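# Hang a hose on two wall hooks

## Task

Get the hose hung over both wall hooks so that, at the end, it is motionless and nowhere touches the floor. The hose must stay there on its own, because anything the robot is still holding up does not count. Release it and move the robot away. The robot must not topple or be left leaning, or the task fails.

## Robot and tools

Robot: a two-wheeled base that can only drive straight or spin in place, topped by a lifting column that carries a tilting head and two 6-joint arms (left and right), each with a parallel gripper. Shoulder height S = 0.90 m + column_m. Folded at the start, the robot is 0.73 m long and 0.62 m wide, and its front edge is 0.40 m ahead of the column.

Frames: the base frame sits on the floor under the column, with x forward, y to the left and z up. left_hand and right_hand are reported in this frame as the point where the fingers meet (the tips reach 8 mm further). quat_wxyz maps (0,0,1) onto the finger direction, and the hand's y axis runs along the opening. Odometry is the base frame as it stood when the scene began. Its heading is positive to the left, from -3.142 to 3.142, and it counts wheel turns only, so wheel slip shows up as travel.

execute_actions(actions, cameras): actions holds one action or none. An empty list just reports state and images. An action may have these keys:
- base: exactly one of {"translate_m": d}, a relative drive in metres from where the base now is (forward positive, -3 to 3), or {"rotate_rad": d}, a relative turn in place (left/counter-clockwise positive, -3.2 to 3.2).
- joints: a single dictionary keyed by joint name, covering both arms, column and head. Every value is an absolute target, not an offset. Keys and ranges:
  - column_m: 0 to 0.8 m.
  - head_tilt_rad: -0.61 to 1.308; positive looks down.
  - left_joint1_rad to left_joint6_rad, with ranges ±2.879, 0..3.141, 0..3.019, -1.692..1.57, ±1.57 and ±2.094. Joint 5 swings the hand toward the robot's right when positive; joint 6 rolls it clockwise when positive, viewed from behind.
  - left_gripper_m: fingertip gap from 0 (closed) to 0.093.
  - The right_ keys work the same way.
- speeds: optional caps for this action only, translate_m 0.05-0.8 m/s and rotate_rad 0.1-1 rad/s. They do not slow the arms.
A base move needing more than 8.667 s, an unknown key or an out-of-range value gets the whole call rejected, and nothing moves. Any joint you leave out may still be driving toward an earlier target. cameras lists which images to return: cam_head_left, cam_head_right, cam_left_wrist, cam_right_wrist, nav_camera or all. [] returns none.

wait(seconds 0-10) lets time pass with nothing new commanded and returns the same kind of report. zoom_image(camera, region [x0,y0,x1,y1] in pixels, at most 504x504) enlarges part of that camera's latest full image. read_manual only returns licence text. finished_scene(scene), given the current scene number, ends the scene for good and reports success, so call it only once the hose hangs freely and the robot is clear.

Arm geometry: the formulas below are approximate and assume joint1 = -1.57 (left) or 1.57 (right) with joints 5 and 6 at 0. The arm then lies in a plane pointing forward, 0.23 m to the side of the column. Define a = j2 - 0.35, b = 1.05 + j2 - j3 and c = b - j4; c = 1.57 means the fingers point straight down.
- Hand distance ahead ≈ 0.12 + 0.39 sin a + 0.38 cos b + 0.25 cos c.
- Hand height ≈ S + 0.39 cos a - 0.38 sin b - 0.25 sin c.
- Example: j2, j3, j4 = 0.93, 0.78, 0.14 gives a hand 0.60 m ahead and 0.25 m below S.
The real hand tends to sit up to 5 cm lower and nearer the column, and up to 12 cm with a heavy or extended load. Trust the reported hand positions. Reach is about 1 m from the shoulder. Loads: about 3.2 kg near 0.4 m ahead, 1 kg out to 0.8 m, and less if the fingers are far from vertical. Targets within about 0.03 rad of the current reading (0.08 for joints 2 and 3) may not move the joint at all. For gentle contact, step about 0.05 rad per call, counting from your last target.

Gripper: fingers are 7 cm long. To grasp, command an opening smaller than the object. off_target is then expected. If the reading stays 0.002 m or more above the target, something is held.

Result lines:
- base_status and joint_status give the outcome for each motion: done, off_target, contact_stop (column or base only), time_out, or not_followed. The last of these appears after "joint command not followed", when a safety check blocked arm targets because of the other arm, the arm itself, the body or a room object. To clear it, move the joints involved at least 0.05 rad back the way they came, or drive away from the object.
- on_its_own covers things you did not command; "held at" there is a held target.
- motor_effort lists only the wheel motors, as a percentage, with the action's peak in brackets.
- wheel_motors_off = 1 means the motors are cut for 2 s after about 3 s of hard pushing.
- turned_by_wheels vs turned_by_imu: if they disagree by more than about 4% and at least 0.05 rad, the base collided or slipped.
- base_tilt is in degrees.
- Motor temperatures: MOTOR HOT from 85 °C; at 100 °C that arm drops whatever it holds.

Cameras:
- Head cameras sit 0.91-1.03 m + column_m up and look down by about head_tilt_rad.
- Wrist cameras look along the fingers, tilted 0.62 rad toward the hand's +x. With the fingers pointing down and forward, image-up means further ahead.
- nav_camera is on the front of the base, 0.23 m up.

Avoid:
- Letting the arms strike or squeeze each other; a hard press ends the run.
- Stalling the wheels. After a base contact_stop, back off 0.05 m before turning.
- Moving arms while column_m is below 0.3, since they can hit the housing or the floor.
- Leaving an arm pushing against something, which overheats it. Ease off by sending its reported joint positions back as targets.
- Dropping or yanking the hose.
- Tipping the robot.
The column halts (contact_stop) when a hand's load changes as it descends, and it will not go down again until it has risen 0.2 m.

Each tool is called in YAML: its name, and indented under it one key for each argument.

## Session

execute_actions:
  actions: []

Scene clock: 0.00 s.
Motor temperatures (°C, as the motors report them): left_arm=[22 23 22 24 25 26] | right_arm=[24 25 25 24 24 26]
base_odometry: x=+0.000 y=+0.000 heading=+0.000 (m, m, rad; odometry frame)
turned_by_wheels: +0.000 (rad since the last result)
turned_by_imu: +0.000 (rad since the last result)
base_tilt: forward=+0.3 right=+0.6 (deg)
base_status: not commanded
joint_positions: column_m=+0.556 head_tilt_rad=+0.874 left_joint1_rad=-1.564 left_joint2_rad=+0.844 left_joint3_rad=+0.442 left_joint4_rad=-0.977 left_joint5_rad=+0.016 left_joint6_rad=+0.106 left_gripper_m=+0.095 right_joint1_rad=+1.563 right_joint2_rad=+0.897 right_joint3_rad=+0.368 right_joint4_rad=-0.948 right_joint5_rad=+0.028 right_joint6_rad=-0.031 right_gripper_m=+0.095
joint_status: not commanded
wheel_motors_off: 0
motor_effort: left_wheel=+0 right_wheel=+4 (%)
left_hand: x=+0.1685 y=+0.2234 z=+1.2562 quat_wxyz=(+0.414, -0.042, -0.909, +0.027) (m; base frame)
right_hand: x=+0.1228 y=-0.2318 z=+1.2624 quat_wxyz=(+0.459, +0.017, -0.888, +0.007) (m; base frame)
pictures: cam_head_left, cam_head_right, cam_left_wrist, cam_right_wrist, nav_camera
Images, in order (width x height): cam_head_left 672x504, cam_head_right 672x504, cam_left_wrist 504x504, cam_right_wrist 504x504, nav_camera 672x504.

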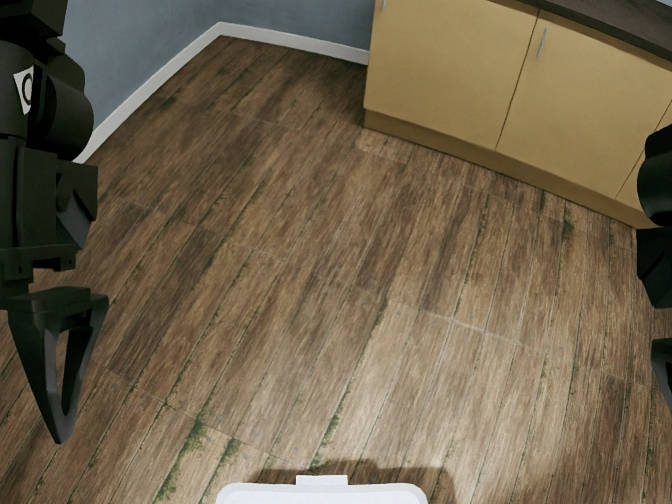

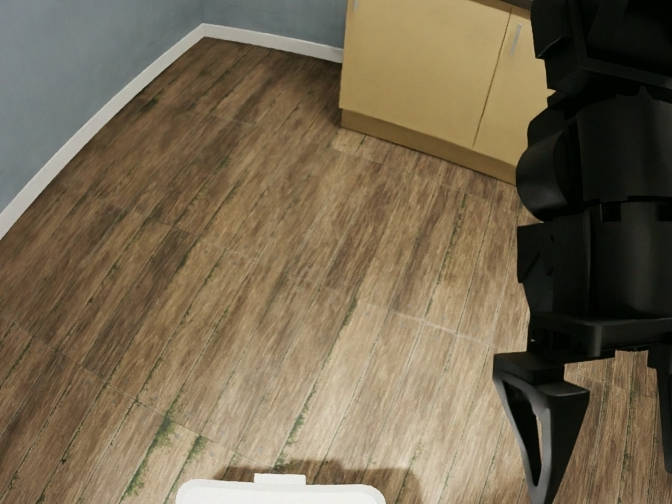

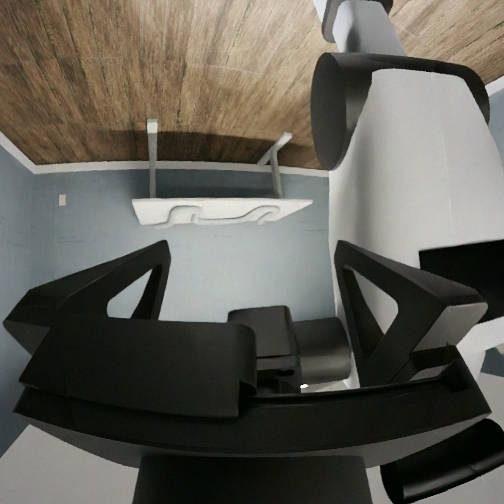

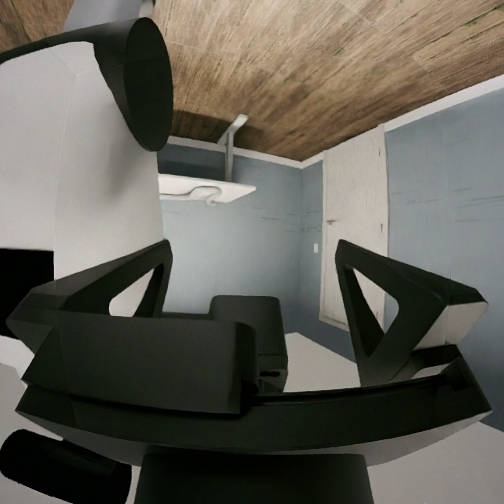

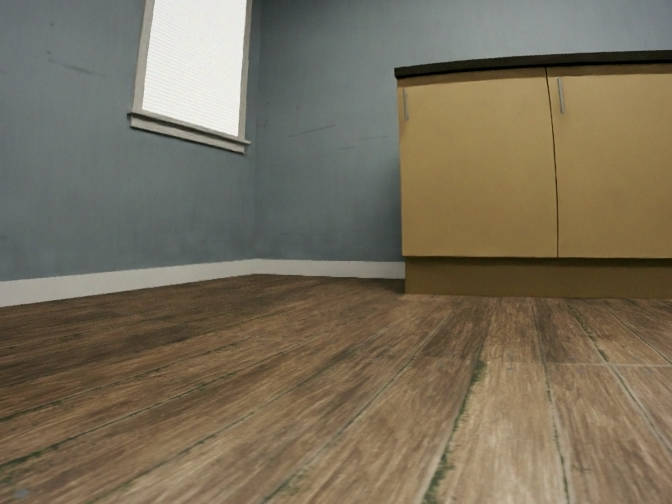

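A table behind us has the hose. Turn around.

execute_actions:
  actions:
    - {"base":{"rotate_rad":3.1},"joints":{"head_tilt_rad":0.45}}
  cameras: ["cam_head_left","nav_camera"]

Scene clock: 4.77 s.
Motor temperatures (°C, as the motors report them): left_arm=[22 23 22 24 25 26] | right_arm=[24 25 25 24 24 26]
base_odometry: x=+0.000 y=+0.000 heading=+3.099 (m, m, rad; odometry frame)
turned_by_wheels: +3.099 (rad since the last result)
turned_by_imu: +3.082 (rad since the last result)
base_tilt: forward=+0.3 right=+0.6 (deg)
base_status: done
joint_positions: column_m=+0.556 head_tilt_rad=+0.469 left_joint1_rad=-1.564 left_joint2_rad=+0.844 left_joint3_rad=+0.442 left_joint4_rad=-0.977 left_joint5_rad=+0.016 left_joint6_rad=+0.106 left_gripper_m=+0.095 right_joint1_rad=+1.563 right_joint2_rad=+0.897 right_joint3_rad=+0.368 right_joint4_rad=-0.948 right_joint5_rad=+0.028 right_joint6_rad=-0.031 right_gripper_m=+0.095
joint_status: all done
wheel_motors_off: 0
motor_effort: left_wheel=-2(33) right_wheel=+2(40) (%)
left_hand: x=+0.1685 y=+0.2234 z=+1.2562 quat_wxyz=(+0.414, -0.042, -0.909, +0.027) (m; base frame)
right_hand: x=+0.1228 y=-0.2318 z=+1.2624 quat_wxyz=(+0.459, +0.017, -0.888, +0.007) (m; base frame)
pictures: cam_head_left, nav_camera
Images, in order (width x height): cam_head_left 672x504, nav_camera 672x504.

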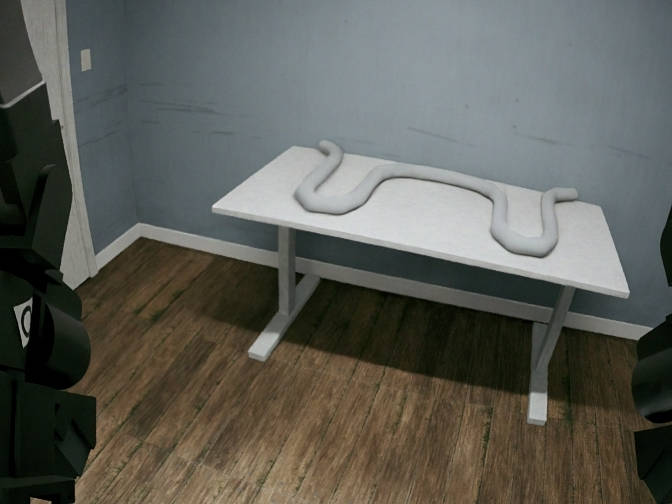

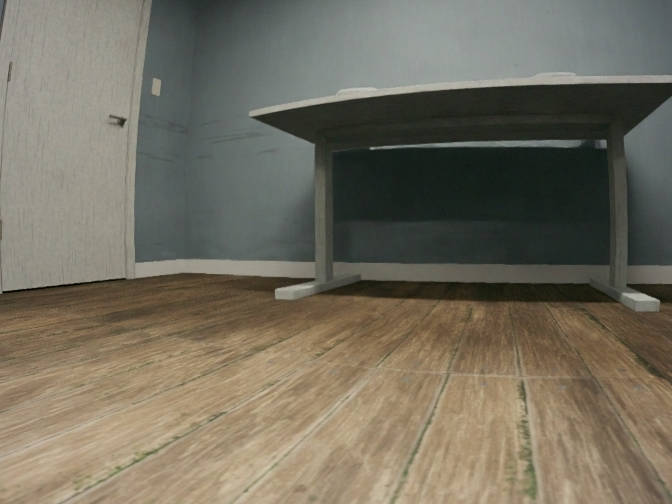

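execute_actions:
  actions:
    - {"base":{"rotate_rad":-1.2},"joints":{"head_tilt_rad":0.2}}
  cameras: ["cam_head_left","cam_head_right"]

Scene clock: 7.80 s.
Motor temperatures (°C, as the motors report them): left_arm=[22 23 22 24 25 26] | right_arm=[24 25 25 24 24 26]
base_odometry: x=+0.000 y=+0.000 heading=+1.900 (m, m, rad; odometry frame)
turned_by_wheels: -1.199 (rad since the last result)
turned_by_imu: -1.190 (rad since the last result)
base_tilt: forward=+0.3 right=+0.6 (deg)
base_status: done
joint_positions: column_m=+0.556 head_tilt_rad=+0.220 left_joint1_rad=-1.564 left_joint2_rad=+0.844 left_joint3_rad=+0.443 left_joint4_rad=-0.977 left_joint5_rad=+0.016 left_joint6_rad=+0.106 left_gripper_m=+0.095 right_joint1_rad=+1.563 right_joint2_rad=+0.897 right_joint3_rad=+0.368 right_joint4_rad=-0.948 right_joint5_rad=+0.028 right_joint6_rad=-0.031 right_gripper_m=+0.095
joint_status: all done
wheel_motors_off: 0
motor_effort: left_wheel=+2(27) right_wheel=+1(26) (%)
left_hand: x=+0.1689 y=+0.2234 z=+1.2561 quat_wxyz=(+0.413, -0.042, -0.909, +0.027) (m; base frame)
right_hand: x=+0.1228 y=-0.2318 z=+1.2624 quat_wxyz=(+0.459, +0.017, -0.888, +0.007) (m; base frame)
pictures: cam_head_left, cam_head_right
Images, in order (width x height): cam_head_left 672x504, cam_head_right 672x504.

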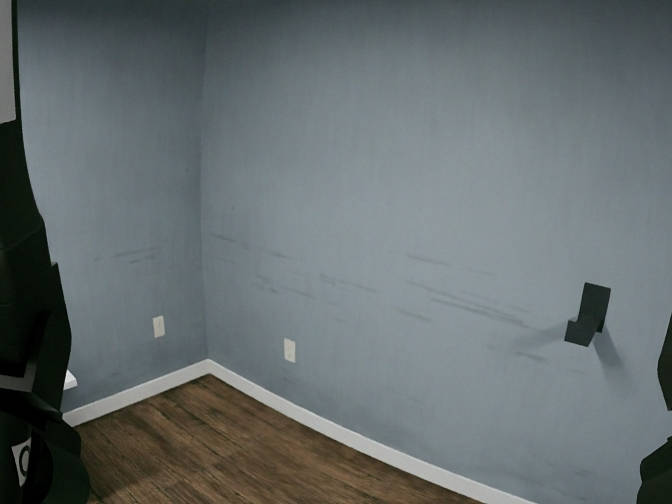

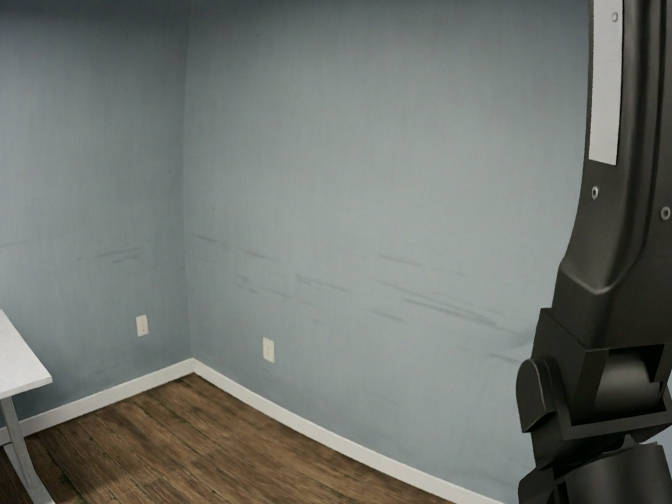

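execute_actions:
  actions:
    - {"base":{"rotate_rad":-0.7}}
  cameras: ["cam_head_left","cam_head_right","nav_camera"]

Scene clock: 10.30 s.
Motor temperatures (°C, as the motors report them): left_arm=[22 23 22 24 25 26] | right_arm=[24 25 25 24 24 26]
base_odometry: x=+0.000 y=+0.000 heading=+1.201 (m, m, rad; odometry frame)
turned_by_wheels: -0.700 (rad since the last result)
turned_by_imu: -0.695 (rad since the last result)
base_tilt: forward=+0.3 right=+0.5 (deg)
base_status: done
joint_positions: column_m=+0.556 head_tilt_rad=+0.220 left_joint1_rad=-1.564 left_joint2_rad=+0.844 left_joint3_rad=+0.443 left_joint4_rad=-0.977 left_joint5_rad=+0.016 left_joint6_rad=+0.106 left_gripper_m=+0.095 right_joint1_rad=+1.563 right_joint2_rad=+0.897 right_joint3_rad=+0.368 right_joint4_rad=-0.948 right_joint5_rad=+0.028 right_joint6_rad=-0.031 right_gripper_m=+0.095
joint_status: not commanded
wheel_motors_off: 0
motor_effort: left_wheel=+1(35) right_wheel=+0(32) (%)
left_hand: x=+0.1689 y=+0.2234 z=+1.2561 quat_wxyz=(+0.413, -0.042, -0.909, +0.027) (m; base frame)
right_hand: x=+0.1228 y=-0.2318 z=+1.2624 quat_wxyz=(+0.459, +0.017, -0.888, +0.007) (m; base frame)
pictures: cam_head_left, cam_head_right, nav_camera
Images, in order (width x height): cam_head_left 672x504, cam_head_right 672x504, nav_camera 672x504.

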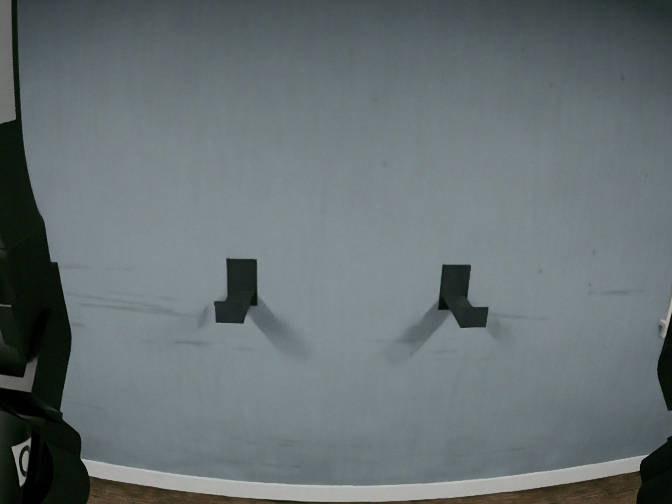

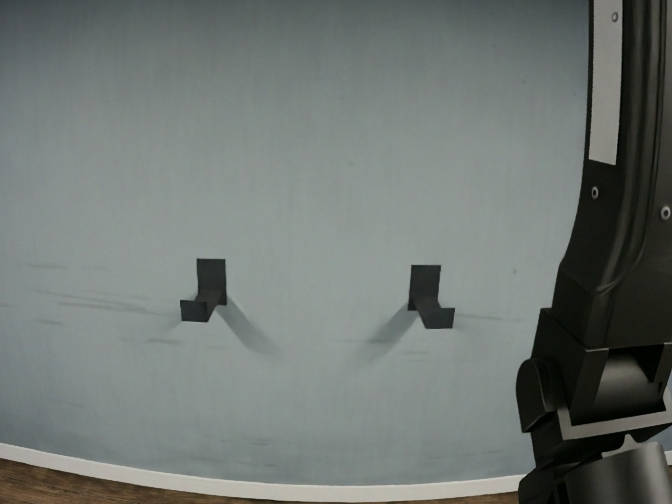

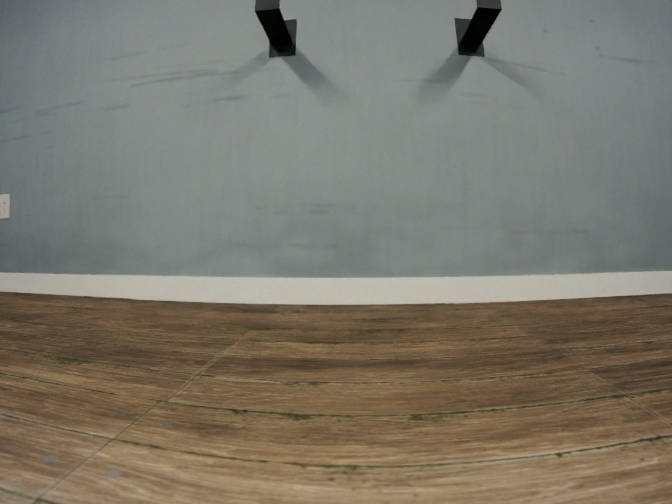

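execute_actions:
  actions:
    - {"base":{"rotate_rad":2.0},"joints":{"head_tilt_rad":0.6}}
  cameras: []

execute_actions:
  actions:
    - {"base":{"translate_m":0.65}}
  cameras: []

execute_actions:
  actions:
    - {"base":{"rotate_rad":-0.43}}
  cameras: ["cam_head_left","cam_head_right","nav_camera"]

Scene clock: 17.57 s.
Motor temperatures (°C, as the motors report them): left_arm=[22 23 22 24 25 26] | right_arm=[24 25 25 24 24 26]
base_odometry: x=+0.000 y=+0.000 heading=-3.083 (m, m, rad; odometry frame)
turned_by_wheels: +2.000 (rad since the last result)
turned_by_imu: +1.986 (rad since the last result)
base_tilt: forward=+0.2 right=+0.5 (deg)
base_status: done
joint_positions: column_m=+0.556 head_tilt_rad=+0.603 left_joint1_rad=-1.564 left_joint2_rad=+0.844 left_joint3_rad=+0.443 left_joint4_rad=-0.977 left_joint5_rad=+0.016 left_joint6_rad=+0.106 left_gripper_m=+0.095 right_joint1_rad=+1.563 right_joint2_rad=+0.897 right_joint3_rad=+0.368 right_joint4_rad=-0.948 right_joint5_rad=+0.028 right_joint6_rad=-0.031 right_gripper_m=+0.095
joint_status: all done
wheel_motors_off: 0
motor_effort: left_wheel=-1(38) right_wheel=+3(30) (%)
left_hand: x=+0.1689 y=+0.2234 z=+1.2561 quat_wxyz=(+0.413, -0.042, -0.909, +0.027) (m; base frame)
right_hand: x=+0.1228 y=-0.2318 z=+1.2624 quat_wxyz=(+0.459, +0.017, -0.888, +0.007) (m; base frame)
pictures: none
No camera images: the call's "cameras" was empty. Leave "cameras" out to get every camera's image.

Scene clock: 20.43 s.
Motor temperatures (°C, as the motors report them): left_arm=[22 23 22 24 25 26] | right_arm=[24 25 25 24 24 26]
base_odometry: x=-0.649 y=-0.038 heading=-3.083 (m, m, rad; odometry frame)
turned_by_wheels: +0.000 (rad since the last result)
turned_by_imu: -0.001 (rad since the last result)
base_tilt: forward=+0.2 right=+0.5 (deg)
base_status: done
joint_positions: column_m=+0.556 head_tilt_rad=+0.604 left_joint1_rad=-1.564 left_joint2_rad=+0.844 left_joint3_rad=+0.444 left_joint4_rad=-0.977 left_joint5_rad=+0.016 left_joint6_rad=+0.106 left_gripper_m=+0.095 right_joint1_rad=+1.563 right_joint2_rad=+0.896 right_joint3_rad=+0.369 right_joint4_rad=-0.948 right_joint5_rad=+0.028 right_joint6_rad=-0.031 right_gripper_m=+0.095
joint_status: not commanded
wheel_motors_off: 0
motor_effort: left_wheel=+0(47) right_wheel=+1(44) (%)
left_hand: x=+0.1695 y=+0.2234 z=+1.2560 quat_wxyz=(+0.413, -0.042, -0.909, +0.027) (m; base frame)
right_hand: x=+0.1234 y=-0.2318 z=+1.2622 quat_wxyz=(+0.458, +0.017, -0.889, +0.007) (m; base frame)
pictures: none
No camera images: the call's "cameras" was empty. Leave "cameras" out to get every camera's image.

Scene clock: 22.07 s.
Motor temperatures (°C, as the motors report them): left_arm=[22 23 22 24 25 26] | right_arm=[24 25 25 24 24 26]
base_odometry: x=-0.649 y=-0.038 heading=+2.771 (m, m, rad; odometry frame)
turned_by_wheels: -0.429 (rad since the last result)
turned_by_imu: -0.425 (rad since the last result)
base_tilt: forward=+0.3 right=+0.5 (deg)
base_status: done
joint_positions: column_m=+0.556 head_tilt_rad=+0.604 left_joint1_rad=-1.564 left_joint2_rad=+0.844 left_joint3_rad=+0.444 left_joint4_rad=-0.977 left_joint5_rad=+0.016 left_joint6_rad=+0.106 left_gripper_m=+0.095 right_joint1_rad=+1.563 right_joint2_rad=+0.896 right_joint3_rad=+0.369 right_joint4_rad=-0.948 right_joint5_rad=+0.028 right_joint6_rad=-0.031 right_gripper_m=+0.095
joint_status: not commanded
wheel_motors_off: 0
motor_effort: left_wheel=+0(32) right_wheel=-2(39) (%)
left_hand: x=+0.1695 y=+0.2234 z=+1.2560 quat_wxyz=(+0.413, -0.042, -0.909, +0.027) (m; base frame)
right_hand: x=+0.1234 y=-0.2318 z=+1.2622 quat_wxyz=(+0.458, +0.017, -0.889, +0.007) (m; base frame)
pictures: cam_head_left, cam_head_right, nav_camera
Images, in order (width x height): cam_head_left 672x504, cam_head_right 672x504, nav_camera 672x504.

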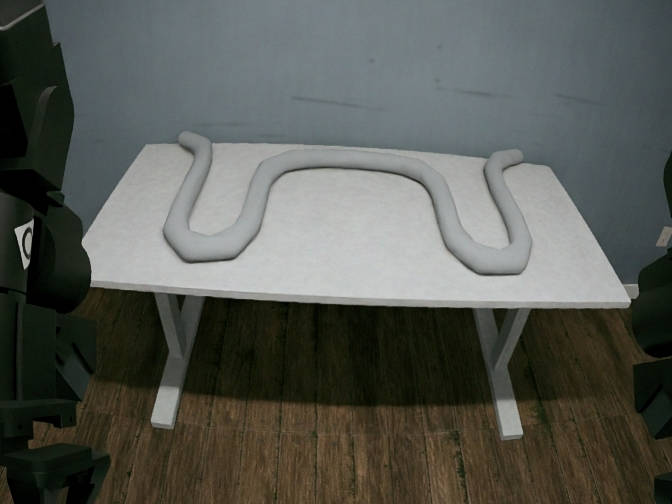

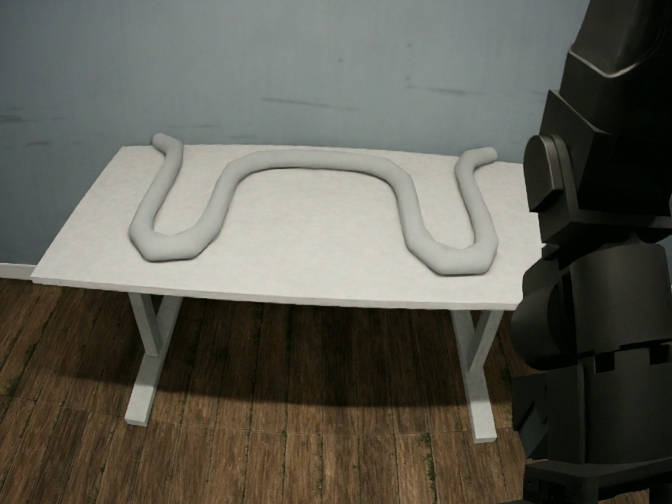

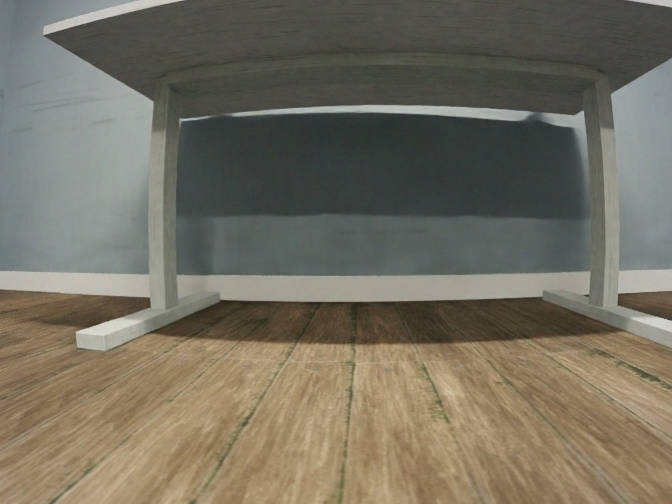

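execute_actions:
  actions:
    - {"base":{"translate_m":0.5},"joints":{"head_tilt_rad":1.0,"left_joint1_rad":-1.23,"left_joint2_rad":0.95,"left_joint3_rad":0.87,"left_joint4_rad":-0.44,"left_joint5_rad":0,"left_joint6_rad":1.57,"right_joint1_rad":1.23,"right_joint2_rad":0.95,"right_joint3_rad":0.87,"right_joint4_rad":-0.44,"right_joint5_rad":0,"right_joint6_rad":1.57}}

Scene clock: 26.27 s.
Motor temperatures (°C, as the motors report them): left_arm=[22 23 22 24 25 26] | right_arm=[24 25 25 24 24 26]
base_odometry: x=-1.115 y=+0.143 heading=+2.771 (m, m, rad; odometry frame)
turned_by_wheels: +0.000 (rad since the last result)
turned_by_imu: -0.001 (rad since the last result)
base_tilt: forward=+0.3 right=+0.6 (deg)
base_status: done
joint_positions: column_m=+0.556 head_tilt_rad=+1.000 left_joint1_rad=-1.223 left_joint2_rad=+0.948 left_joint3_rad=+0.866 left_joint4_rad=-0.448 left_joint5_rad=+0.002 left_joint6_rad=+1.556 left_gripper_m=+0.095 right_joint1_rad=+1.231 right_joint2_rad=+0.946 right_joint3_rad=+0.866 right_joint4_rad=-0.439 right_joint5_rad=+0.000 right_joint6_rad=+1.554 right_gripper_m=+0.095
joint_status: all done
wheel_motors_off: 0
motor_effort: left_wheel=+0(48) right_wheel=+0(39) (%)
left_hand: x=+0.4900 y=+0.3775 z=+1.2074 quat_wxyz=(+0.107, -0.629, -0.763, -0.104) (m; base frame)
right_hand: x=+0.4934 y=-0.3753 z=+1.2076 quat_wxyz=(-0.104, -0.751, -0.644, +0.103) (m; base frame)
pictures: cam_head_left, cam_head_right, cam_left_wrist, cam_right_wrist, nav_camera
Images, in order (width x height): cam_head_left 672x504, cam_head_right 672x504, cam_left_wrist 504x504, cam_right_wrist 504x504, nav_camera 672x504.

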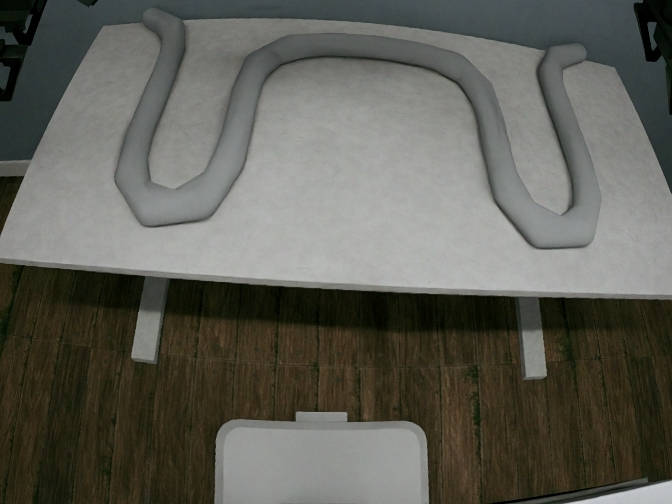

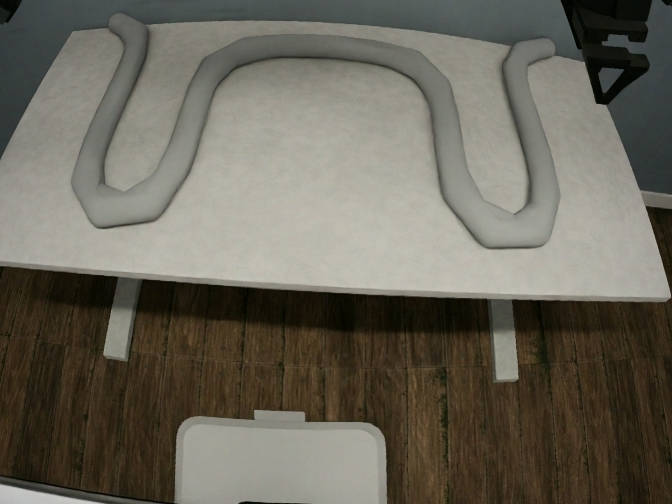

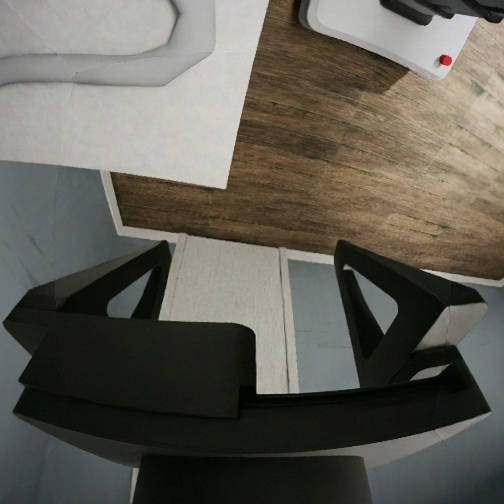

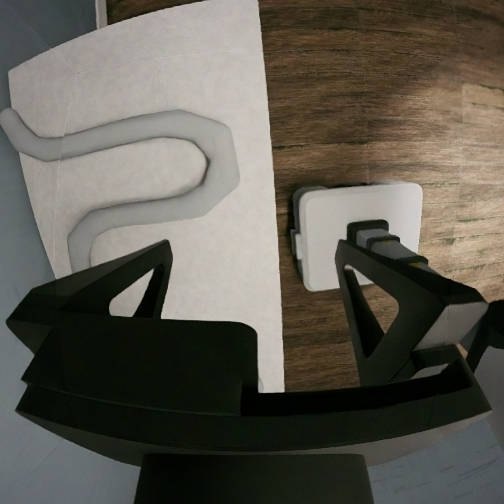

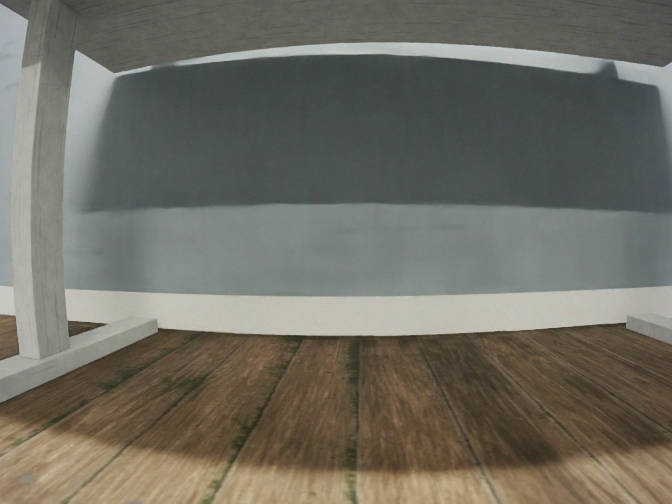

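execute_actions:
  actions:
    - {"base":{"translate_m":0.14},"joints":{"column_m":0.2,"left_joint1_rad":-1.31,"right_joint1_rad":1.31}}
  cameras: ["cam_head_left","cam_left_wrist","cam_right_wrist"]

Scene clock: 32.70 s.
Motor temperatures (°C, as the motors report them): left_arm=[22 23 22 24 25 26] | right_arm=[24 25 26 24 24 26]
base_odometry: x=-1.246 y=+0.193 heading=+2.771 (m, m, rad; odometry frame)
turned_by_wheels: +0.000 (rad since the last result)
turned_by_imu: +0.000 (rad since the last result)
base_tilt: forward=+0.3 right=+0.6 (deg)
base_status: done
joint_positions: column_m=+0.200 head_tilt_rad=+1.001 left_joint1_rad=-1.317 left_joint2_rad=+0.948 left_joint3_rad=+0.865 left_joint4_rad=-0.448 left_joint5_rad=+0.001 left_joint6_rad=+1.556 left_gripper_m=+0.095 right_joint1_rad=+1.305 right_joint2_rad=+0.947 right_joint3_rad=+0.867 right_joint4_rad=-0.439 right_joint5_rad=+0.000 right_joint6_rad=+1.554 right_gripper_m=+0.095
joint_status: all done
wheel_motors_off: 0
motor_effort: left_wheel=+0(35) right_wheel=+0(24) (%)
left_hand: x=+0.4955 y=+0.3372 z=+0.8403 quat_wxyz=(+0.079, -0.651, -0.751, -0.075) (m; base frame)
right_hand: x=+0.4987 y=-0.3434 z=+0.8427 quat_wxyz=(-0.082, -0.742, -0.660, +0.080) (m; base frame)
pictures: cam_head_left, cam_left_wrist, cam_right_wrist
Images, in order (width x height): cam_head_left 672x504, cam_left_wrist 504x504, cam_right_wrist 504x504.

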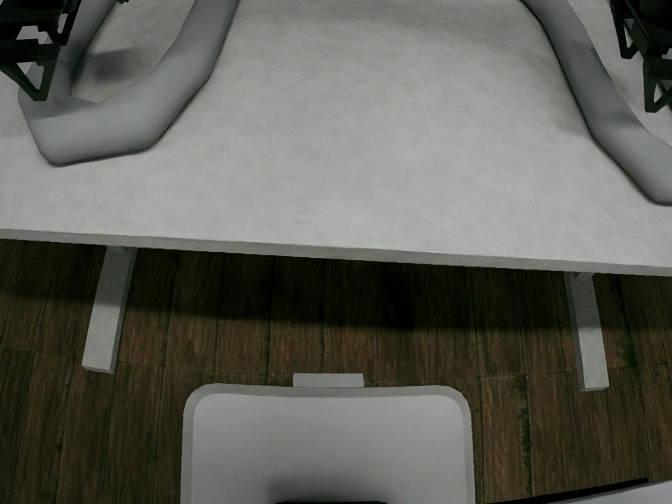

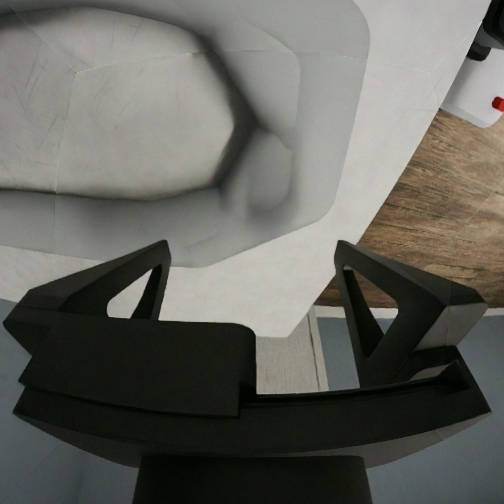

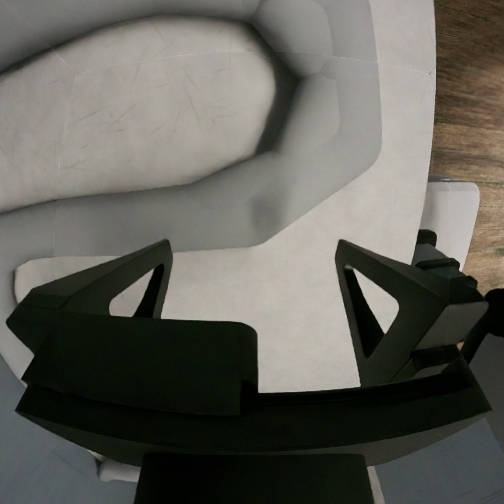

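execute_actions:
  actions:
    - {"base":{"translate_m":-0.045},"joints":{"column_m":0.15,"left_joint1_rad":-1.40}}
  cameras: ["cam_head_left","cam_head_right","cam_left_wrist","cam_right_wrist"]

Scene clock: 35.93 s.
Motor temperatures (°C, as the motors report them): left_arm=[22 24 22 24 25 26] | right_arm=[24 25 26 24 24 26]
base_odometry: x=-1.204 y=+0.177 heading=+2.771 (m, m, rad; odometry frame)
turned_by_wheels: +0.000 (rad since the last result)
turned_by_imu: +0.000 (rad since the last result)
base_tilt: forward=+0.3 right=+0.6 (deg)
base_status: done
joint_positions: column_m=+0.150 head_tilt_rad=+1.001 left_joint1_rad=-1.407 left_joint2_rad=+0.948 left_joint3_rad=+0.862 left_joint4_rad=-0.448 left_joint5_rad=+0.001 left_joint6_rad=+1.556 left_gripper_m=+0.095 right_joint1_rad=+1.305 right_joint2_rad=+0.942 right_joint3_rad=+0.866 right_joint4_rad=-0.440 right_joint5_rad=+0.002 right_joint6_rad=+1.557 right_gripper_m=+0.095
joint_status: all done
wheel_motors_off: 0
motor_effort: left_wheel=+0(34) right_wheel=+2(28) (%)
left_hand: x=+0.4982 y=+0.2974 z=+0.7827 quat_wxyz=(+0.053, -0.670, -0.739, -0.046) (m; base frame)
right_hand: x=+0.4993 y=-0.3434 z=+0.7945 quat_wxyz=(-0.084, -0.743, -0.660, +0.080) (m; base frame)
pictures: cam_head_left, cam_head_right, cam_left_wrist, cam_right_wrist
Images, in order (width x height): cam_head_left 672x504, cam_head_right 672x504, cam_left_wrist 504x504, cam_right_wrist 504x504.

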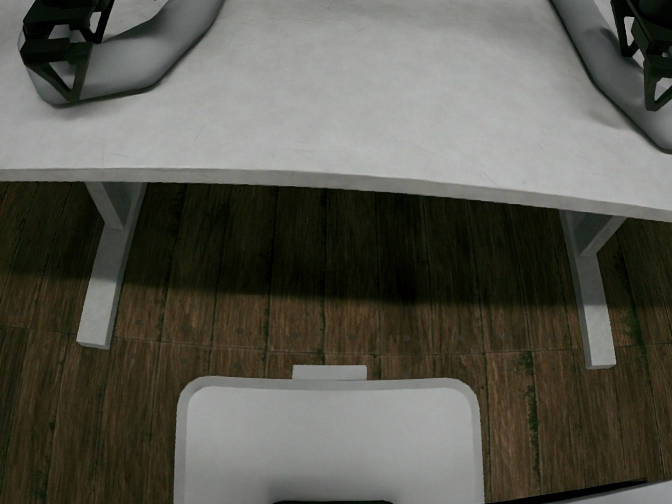

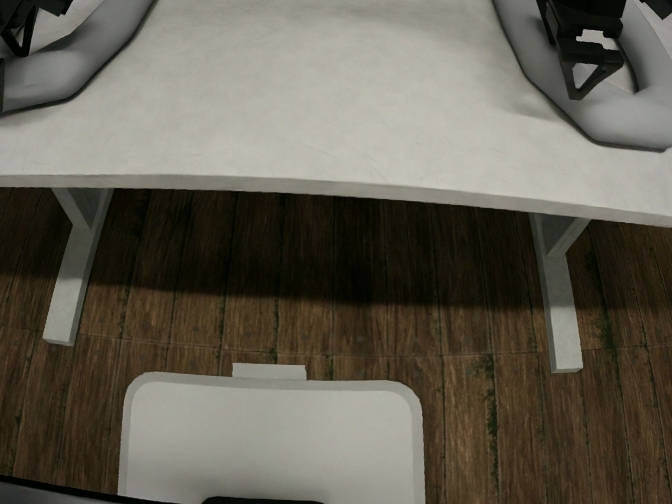

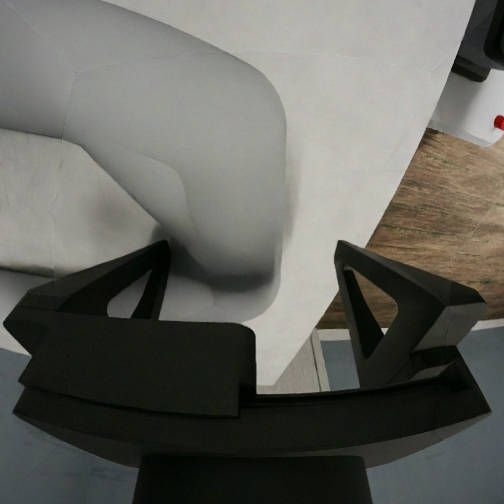

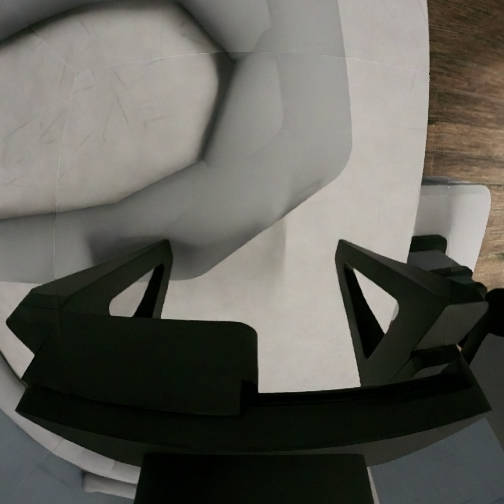

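execute_actions:
  actions:
    - {"base":{"translate_m":-0.02},"joints":{"right_joint1_rad":1.18,"right_joint3_rad":0.76,"right_joint4_rad":-0.33}}
  cameras: ["cam_head_right","cam_left_wrist","cam_right_wrist"]

Scene clock: 37.70 s.
Motor temperatures (°C, as the motors report them): left_arm=[22 24 22 24 25 26] | right_arm=[24 25 26 24 24 26]
base_odometry: x=-1.185 y=+0.170 heading=+2.771 (m, m, rad; odometry frame)
turned_by_wheels: +0.000 (rad since the last result)
turned_by_imu: +0.000 (rad since the last result)
base_tilt: forward=+0.2 right=+0.6 (deg)
base_status: done
joint_positions: column_m=+0.150 head_tilt_rad=+1.001 left_joint1_rad=-1.407 left_joint2_rad=+0.946 left_joint3_rad=+0.869 left_joint4_rad=-0.439 left_joint5_rad=+0.001 left_joint6_rad=+1.556 left_gripper_m=+0.095 right_joint1_rad=+1.176 right_joint2_rad=+0.943 right_joint3_rad=+0.757 right_joint4_rad=-0.334 right_joint5_rad=+0.001 right_joint6_rad=+1.557 right_gripper_m=+0.095
joint_status: all done
wheel_motors_off: 0
motor_effort: left_wheel=+0(34) right_wheel=+2(27) (%)
left_hand: x=+0.5047 y=+0.2977 z=+0.7845 quat_wxyz=(+0.047, -0.671, -0.738, -0.053) (m; base frame)
right_hand: x=+0.4502 y=-0.3962 z=+0.7940 quat_wxyz=(-0.121, -0.758, -0.629, +0.121) (m; base frame)
pictures: cam_head_right, cam_left_wrist, cam_right_wrist
Images, in order (width x height): cam_head_right 672x504, cam_left_wrist 504x504, cam_right_wrist 504x504.

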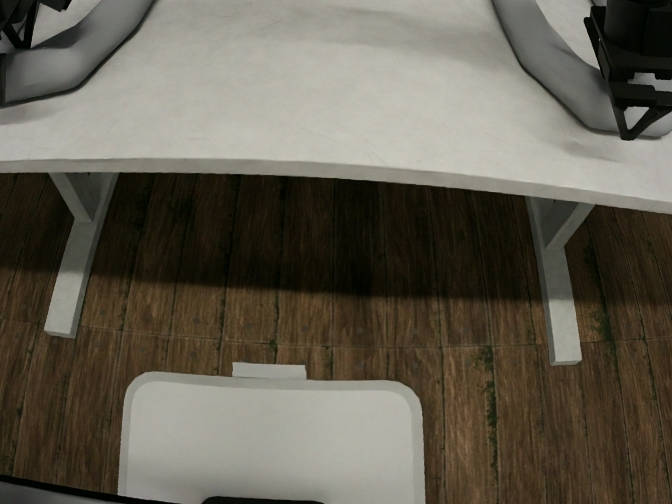

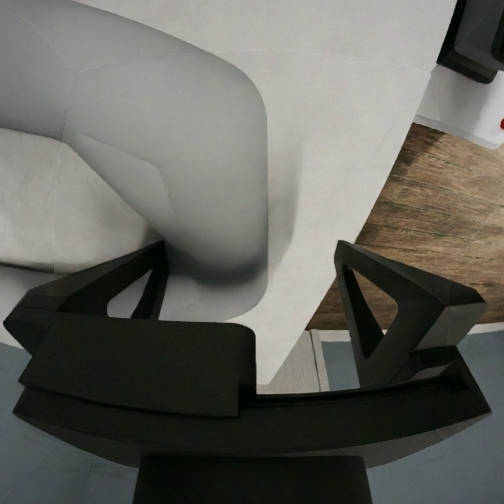

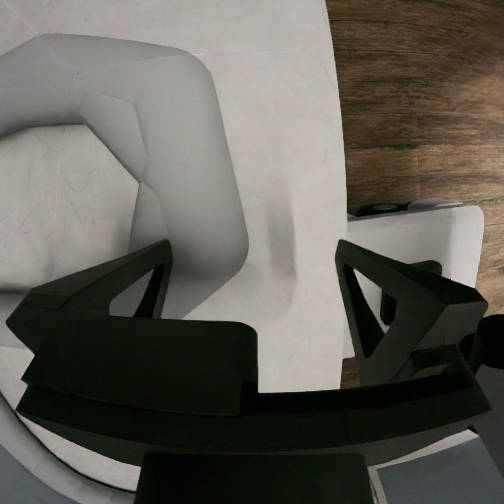

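execute_actions:
  actions:
    - {"base":{"translate_m":0.03}}
  cameras: []

execute_actions:
  actions:
    - {"joints":{"column_m":0.118}}
  cameras: ["cam_left_wrist","cam_right_wrist"]

Scene clock: 39.23 s.
Motor temperatures (°C, as the motors report them): left_arm=[22 24 22 24 25 26] | right_arm=[24 25 26 24 24 26]
base_odometry: x=-1.213 y=+0.181 heading=+2.771 (m, m, rad; odometry frame)
turned_by_wheels: +0.000 (rad since the last result)
turned_by_imu: +0.000 (rad since the last result)
base_tilt: forward=+0.3 right=+0.6 (deg)
base_status: done
joint_positions: column_m=+0.150 head_tilt_rad=+1.001 left_joint1_rad=-1.407 left_joint2_rad=+0.946 left_joint3_rad=+0.865 left_joint4_rad=-0.439 left_joint5_rad=+0.001 left_joint6_rad=+1.556 left_gripper_m=+0.095 right_joint1_rad=+1.176 right_joint2_rad=+0.944 right_joint3_rad=+0.757 right_joint4_rad=-0.333 right_joint5_rad=+0.001 right_joint6_rad=+1.557 right_gripper_m=+0.095
joint_status: not commanded
wheel_motors_off: 0
motor_effort: left_wheel=+0(32) right_wheel=-1(27) (%)
left_hand: x=+0.5027 y=+0.2978 z=+0.7840 quat_wxyz=(+0.048, -0.671, -0.738, -0.051) (m; base frame)
right_hand: x=+0.4503 y=-0.3963 z=+0.7938 quat_wxyz=(-0.121, -0.758, -0.629, +0.120) (m; base frame)
pictures: none
No camera images: the call's "cameras" was empty. Leave "cameras" out to get every camera's image.

Scene clock: 40.23 s.
Motor temperatures (°C, as the motors report them): left_arm=[22 24 22 24 25 26] | right_arm=[24 25 26 24 24 26]
base_odometry: x=-1.213 y=+0.181 heading=+2.771 (m, m, rad; odometry frame)
turned_by_wheels: +0.000 (rad since the last result)
turned_by_imu: +0.000 (rad since the last result)
base_tilt: forward=+0.3 right=+0.6 (deg)
base_status: not commanded
joint_positions: column_m=+0.118 head_tilt_rad=+1.001 left_joint1_rad=-1.407 left_joint2_rad=+0.946 left_joint3_rad=+0.865 left_joint4_rad=-0.439 left_joint5_rad=+0.001 left_joint6_rad=+1.556 left_gripper_m=+0.095 right_joint1_rad=+1.172 right_joint2_rad=+0.937 right_joint3_rad=+0.761 right_joint4_rad=-0.323 right_joint5_rad=+0.016 right_joint6_rad=+1.577 right_gripper_m=+0.095
joint_status: all done
wheel_motors_off: 0
motor_effort: left_wheel=+0(0) right_wheel=+0(0) (%)
left_hand: x=+0.5027 y=+0.2978 z=+0.7520 quat_wxyz=(+0.048, -0.671, -0.738, -0.051) (m; base frame)
right_hand: x=+0.4562 y=-0.4007 z=+0.7662 quat_wxyz=(-0.136, -0.763, -0.621, +0.119) (m; base frame)
pictures: cam_left_wrist, cam_right_wrist
Images, in order (width x height): cam_left_wrist 504x504, cam_right_wrist 504x504.

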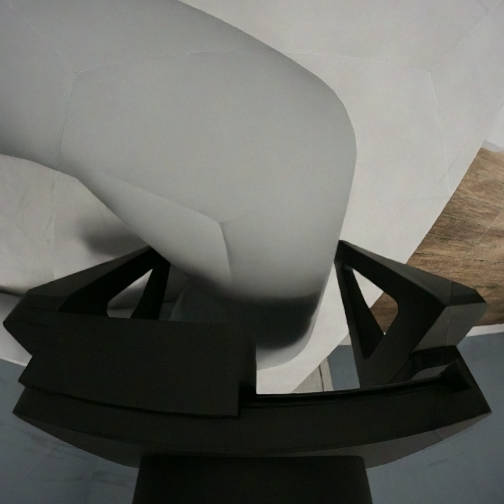

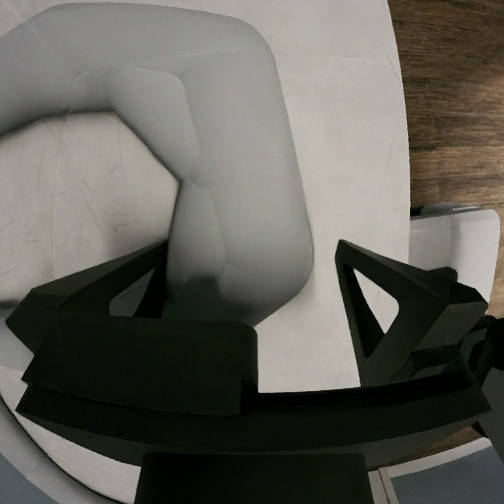

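execute_actions:
  actions:
    - {"joints":{"left_gripper_m":0.02,"right_gripper_m":0.02}}
  cameras: []

execute_actions:
  actions:
    - {"joints":{"column_m":0.5,"head_tilt_rad":0.7}}
  cameras: ["cam_head_left","cam_head_right"]

Scene clock: 41.50 s.
Motor temperatures (°C, as the motors report them): left_arm=[22 24 22 24 25 26] | right_arm=[24 25 26 24 24 26]
base_odometry: x=-1.213 y=+0.181 heading=+2.771 (m, m, rad; odometry frame)
turned_by_wheels: +0.000 (rad since the last result)
turned_by_imu: +0.000 (rad since the last result)
base_tilt: forward=+0.3 right=+0.6 (deg)
base_status: not commanded
joint_positions: column_m=+0.118 head_tilt_rad=+1.001 left_joint1_rad=-1.406 left_joint2_rad=+0.946 left_joint3_rad=+0.860 left_joint4_rad=-0.442 left_joint5_rad=+0.001 left_joint6_rad=+1.558 left_gripper_m=+0.059 right_joint1_rad=+1.160 right_joint2_rad=+0.936 right_joint3_rad=+0.767 right_joint4_rad=-0.322 right_joint5_rad=+0.021 right_joint6_rad=+1.602 right_gripper_m=+0.062
joint_status: left_gripper_m off_target (ended at +0.059, target +0.020); right_gripper_m off_target (ended at +0.062, target +0.020)
wheel_motors_off: 0
motor_effort: left_wheel=+0(1) right_wheel=+4(1) (%)
left_hand: x=+0.4991 y=+0.2978 z=+0.7513 quat_wxyz=(+0.051, -0.671, -0.738, -0.049) (m; base frame)
right_hand: x=+0.4593 y=-0.4066 z=+0.7697 quat_wxyz=(-0.146, -0.771, -0.609, +0.121) (m; base frame)
pictures: none
No camera images: the call's "cameras" was empty. Leave "cameras" out to get every camera's image.

Scene clock: 47.07 s.
Motor temperatures (°C, as the motors report them): left_arm=[22 24 22 24 25 26] | right_arm=[24 26 26 24 24 26]
base_odometry: x=-1.213 y=+0.181 heading=+2.771 (m, m, rad; odometry frame)
turned_by_wheels: +0.000 (rad since the last result)
turned_by_imu: +0.000 (rad since the last result)
base_tilt: forward=+0.3 right=+0.6 (deg)
base_status: not commanded
joint_positions: column_m=+0.500 head_tilt_rad=+0.716 left_joint1_rad=-1.406 left_joint2_rad=+0.958 left_joint3_rad=+0.860 left_joint4_rad=-0.442 left_joint5_rad=+0.001 left_joint6_rad=+1.563 left_gripper_m=+0.059 right_joint1_rad=+1.166 right_joint2_rad=+0.950 right_joint3_rad=+0.767 right_joint4_rad=-0.324 right_joint5_rad=-0.001 right_joint6_rad=+1.575 right_gripper_m=+0.020
joint_status: all done
wheel_motors_off: 0
on_its_own: right_gripper_m moved -0.042 to your old target +0.020
motor_effort: left_wheel=-1(1) right_wheel=-1(0) (%)
left_hand: x=+0.4957 y=+0.2982 z=+1.1286 quat_wxyz=(+0.055, -0.672, -0.737, -0.044) (m; base frame)
right_hand: x=+0.4561 y=-0.4014 z=+1.1444 quat_wxyz=(-0.129, -0.764, -0.621, +0.117) (m; base frame)
pictures: cam_head_left, cam_head_right
Images, in order (width x height): cam_head_left 672x504, cam_head_right 672x504.

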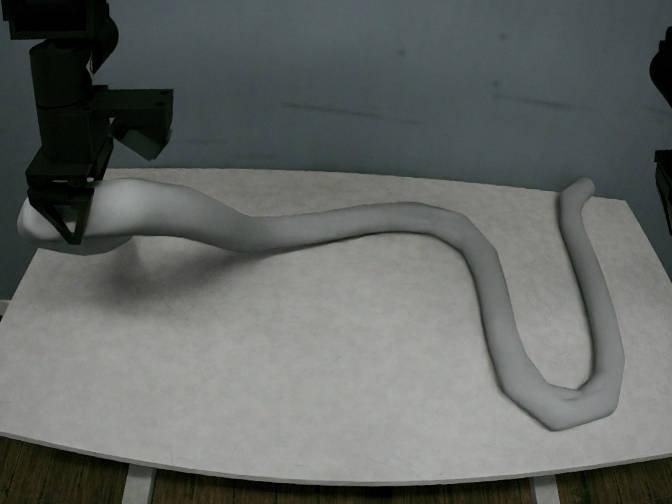

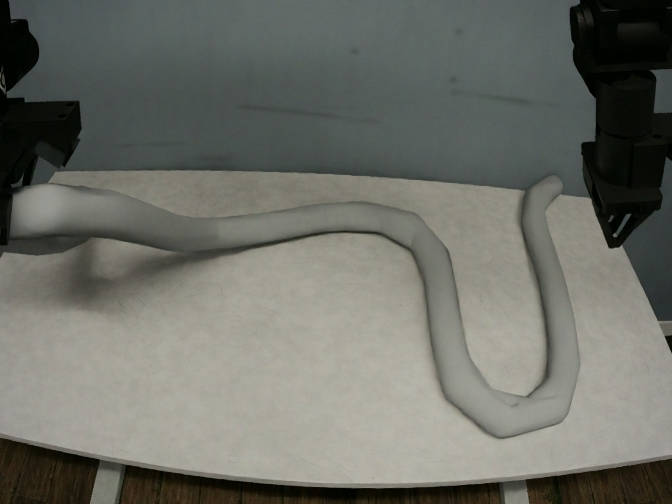

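execute_actions:
  actions:
    - {"joints":{"column_m":0.19,"head_tilt_rad":1.0,"right_gripper_m":0.093,"right_joint1_rad":1.3}}
  cameras: ["cam_head_right","cam_right_wrist"]

Scene clock: 52.23 s.
Motor temperatures (°C, as the motors report them): left_arm=[22 24 23 24 25 26] | right_arm=[24 26 26 24 24 26]
base_odometry: x=-1.213 y=+0.181 heading=+2.771 (m, m, rad; odometry frame)
turned_by_wheels: +0.000 (rad since the last result)
turned_by_imu: +0.000 (rad since the last result)
base_tilt: forward=+0.3 right=+0.6 (deg)
base_status: not commanded
joint_positions: column_m=+0.190 head_tilt_rad=+1.000 left_joint1_rad=-1.402 left_joint2_rad=+0.958 left_joint3_rad=+0.843 left_joint4_rad=-0.452 left_joint5_rad=-0.001 left_joint6_rad=+1.553 left_gripper_m=+0.059 right_joint1_rad=+1.301 right_joint2_rad=+0.950 right_joint3_rad=+0.767 right_joint4_rad=-0.324 right_joint5_rad=+0.000 right_joint6_rad=+1.575 right_gripper_m=+0.093
joint_status: all done
wheel_motors_off: 0
motor_effort: left_wheel=+1(1) right_wheel=+2(2) (%)
left_hand: x=+0.4829 y=+0.2996 z=+0.8164 quat_wxyz=(+0.066, -0.667, -0.741, -0.037) (m; base frame)
right_hand: x=+0.4660 y=-0.3449 z=+0.8173 quat_wxyz=(-0.089, -0.749, -0.652, +0.077) (m; base frame)
pictures: cam_head_right, cam_right_wrist
Images, in order (width x height): cam_head_right 672x504, cam_right_wrist 504x504.

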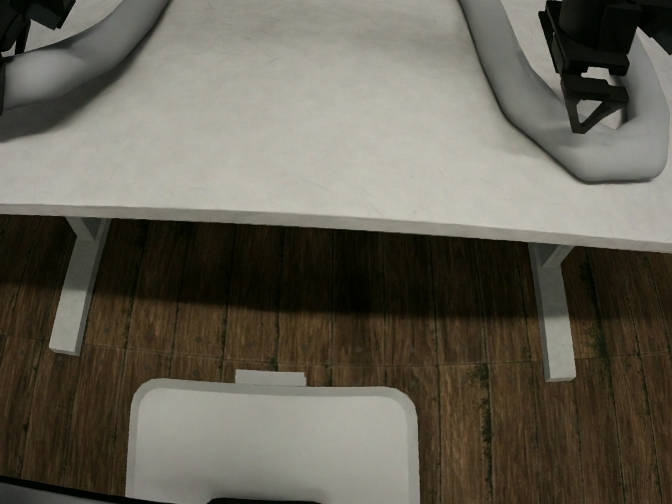

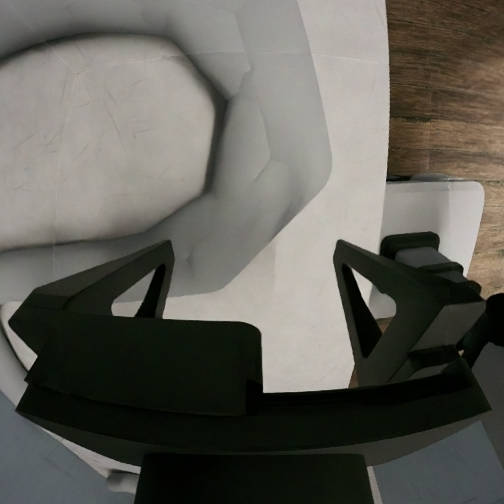

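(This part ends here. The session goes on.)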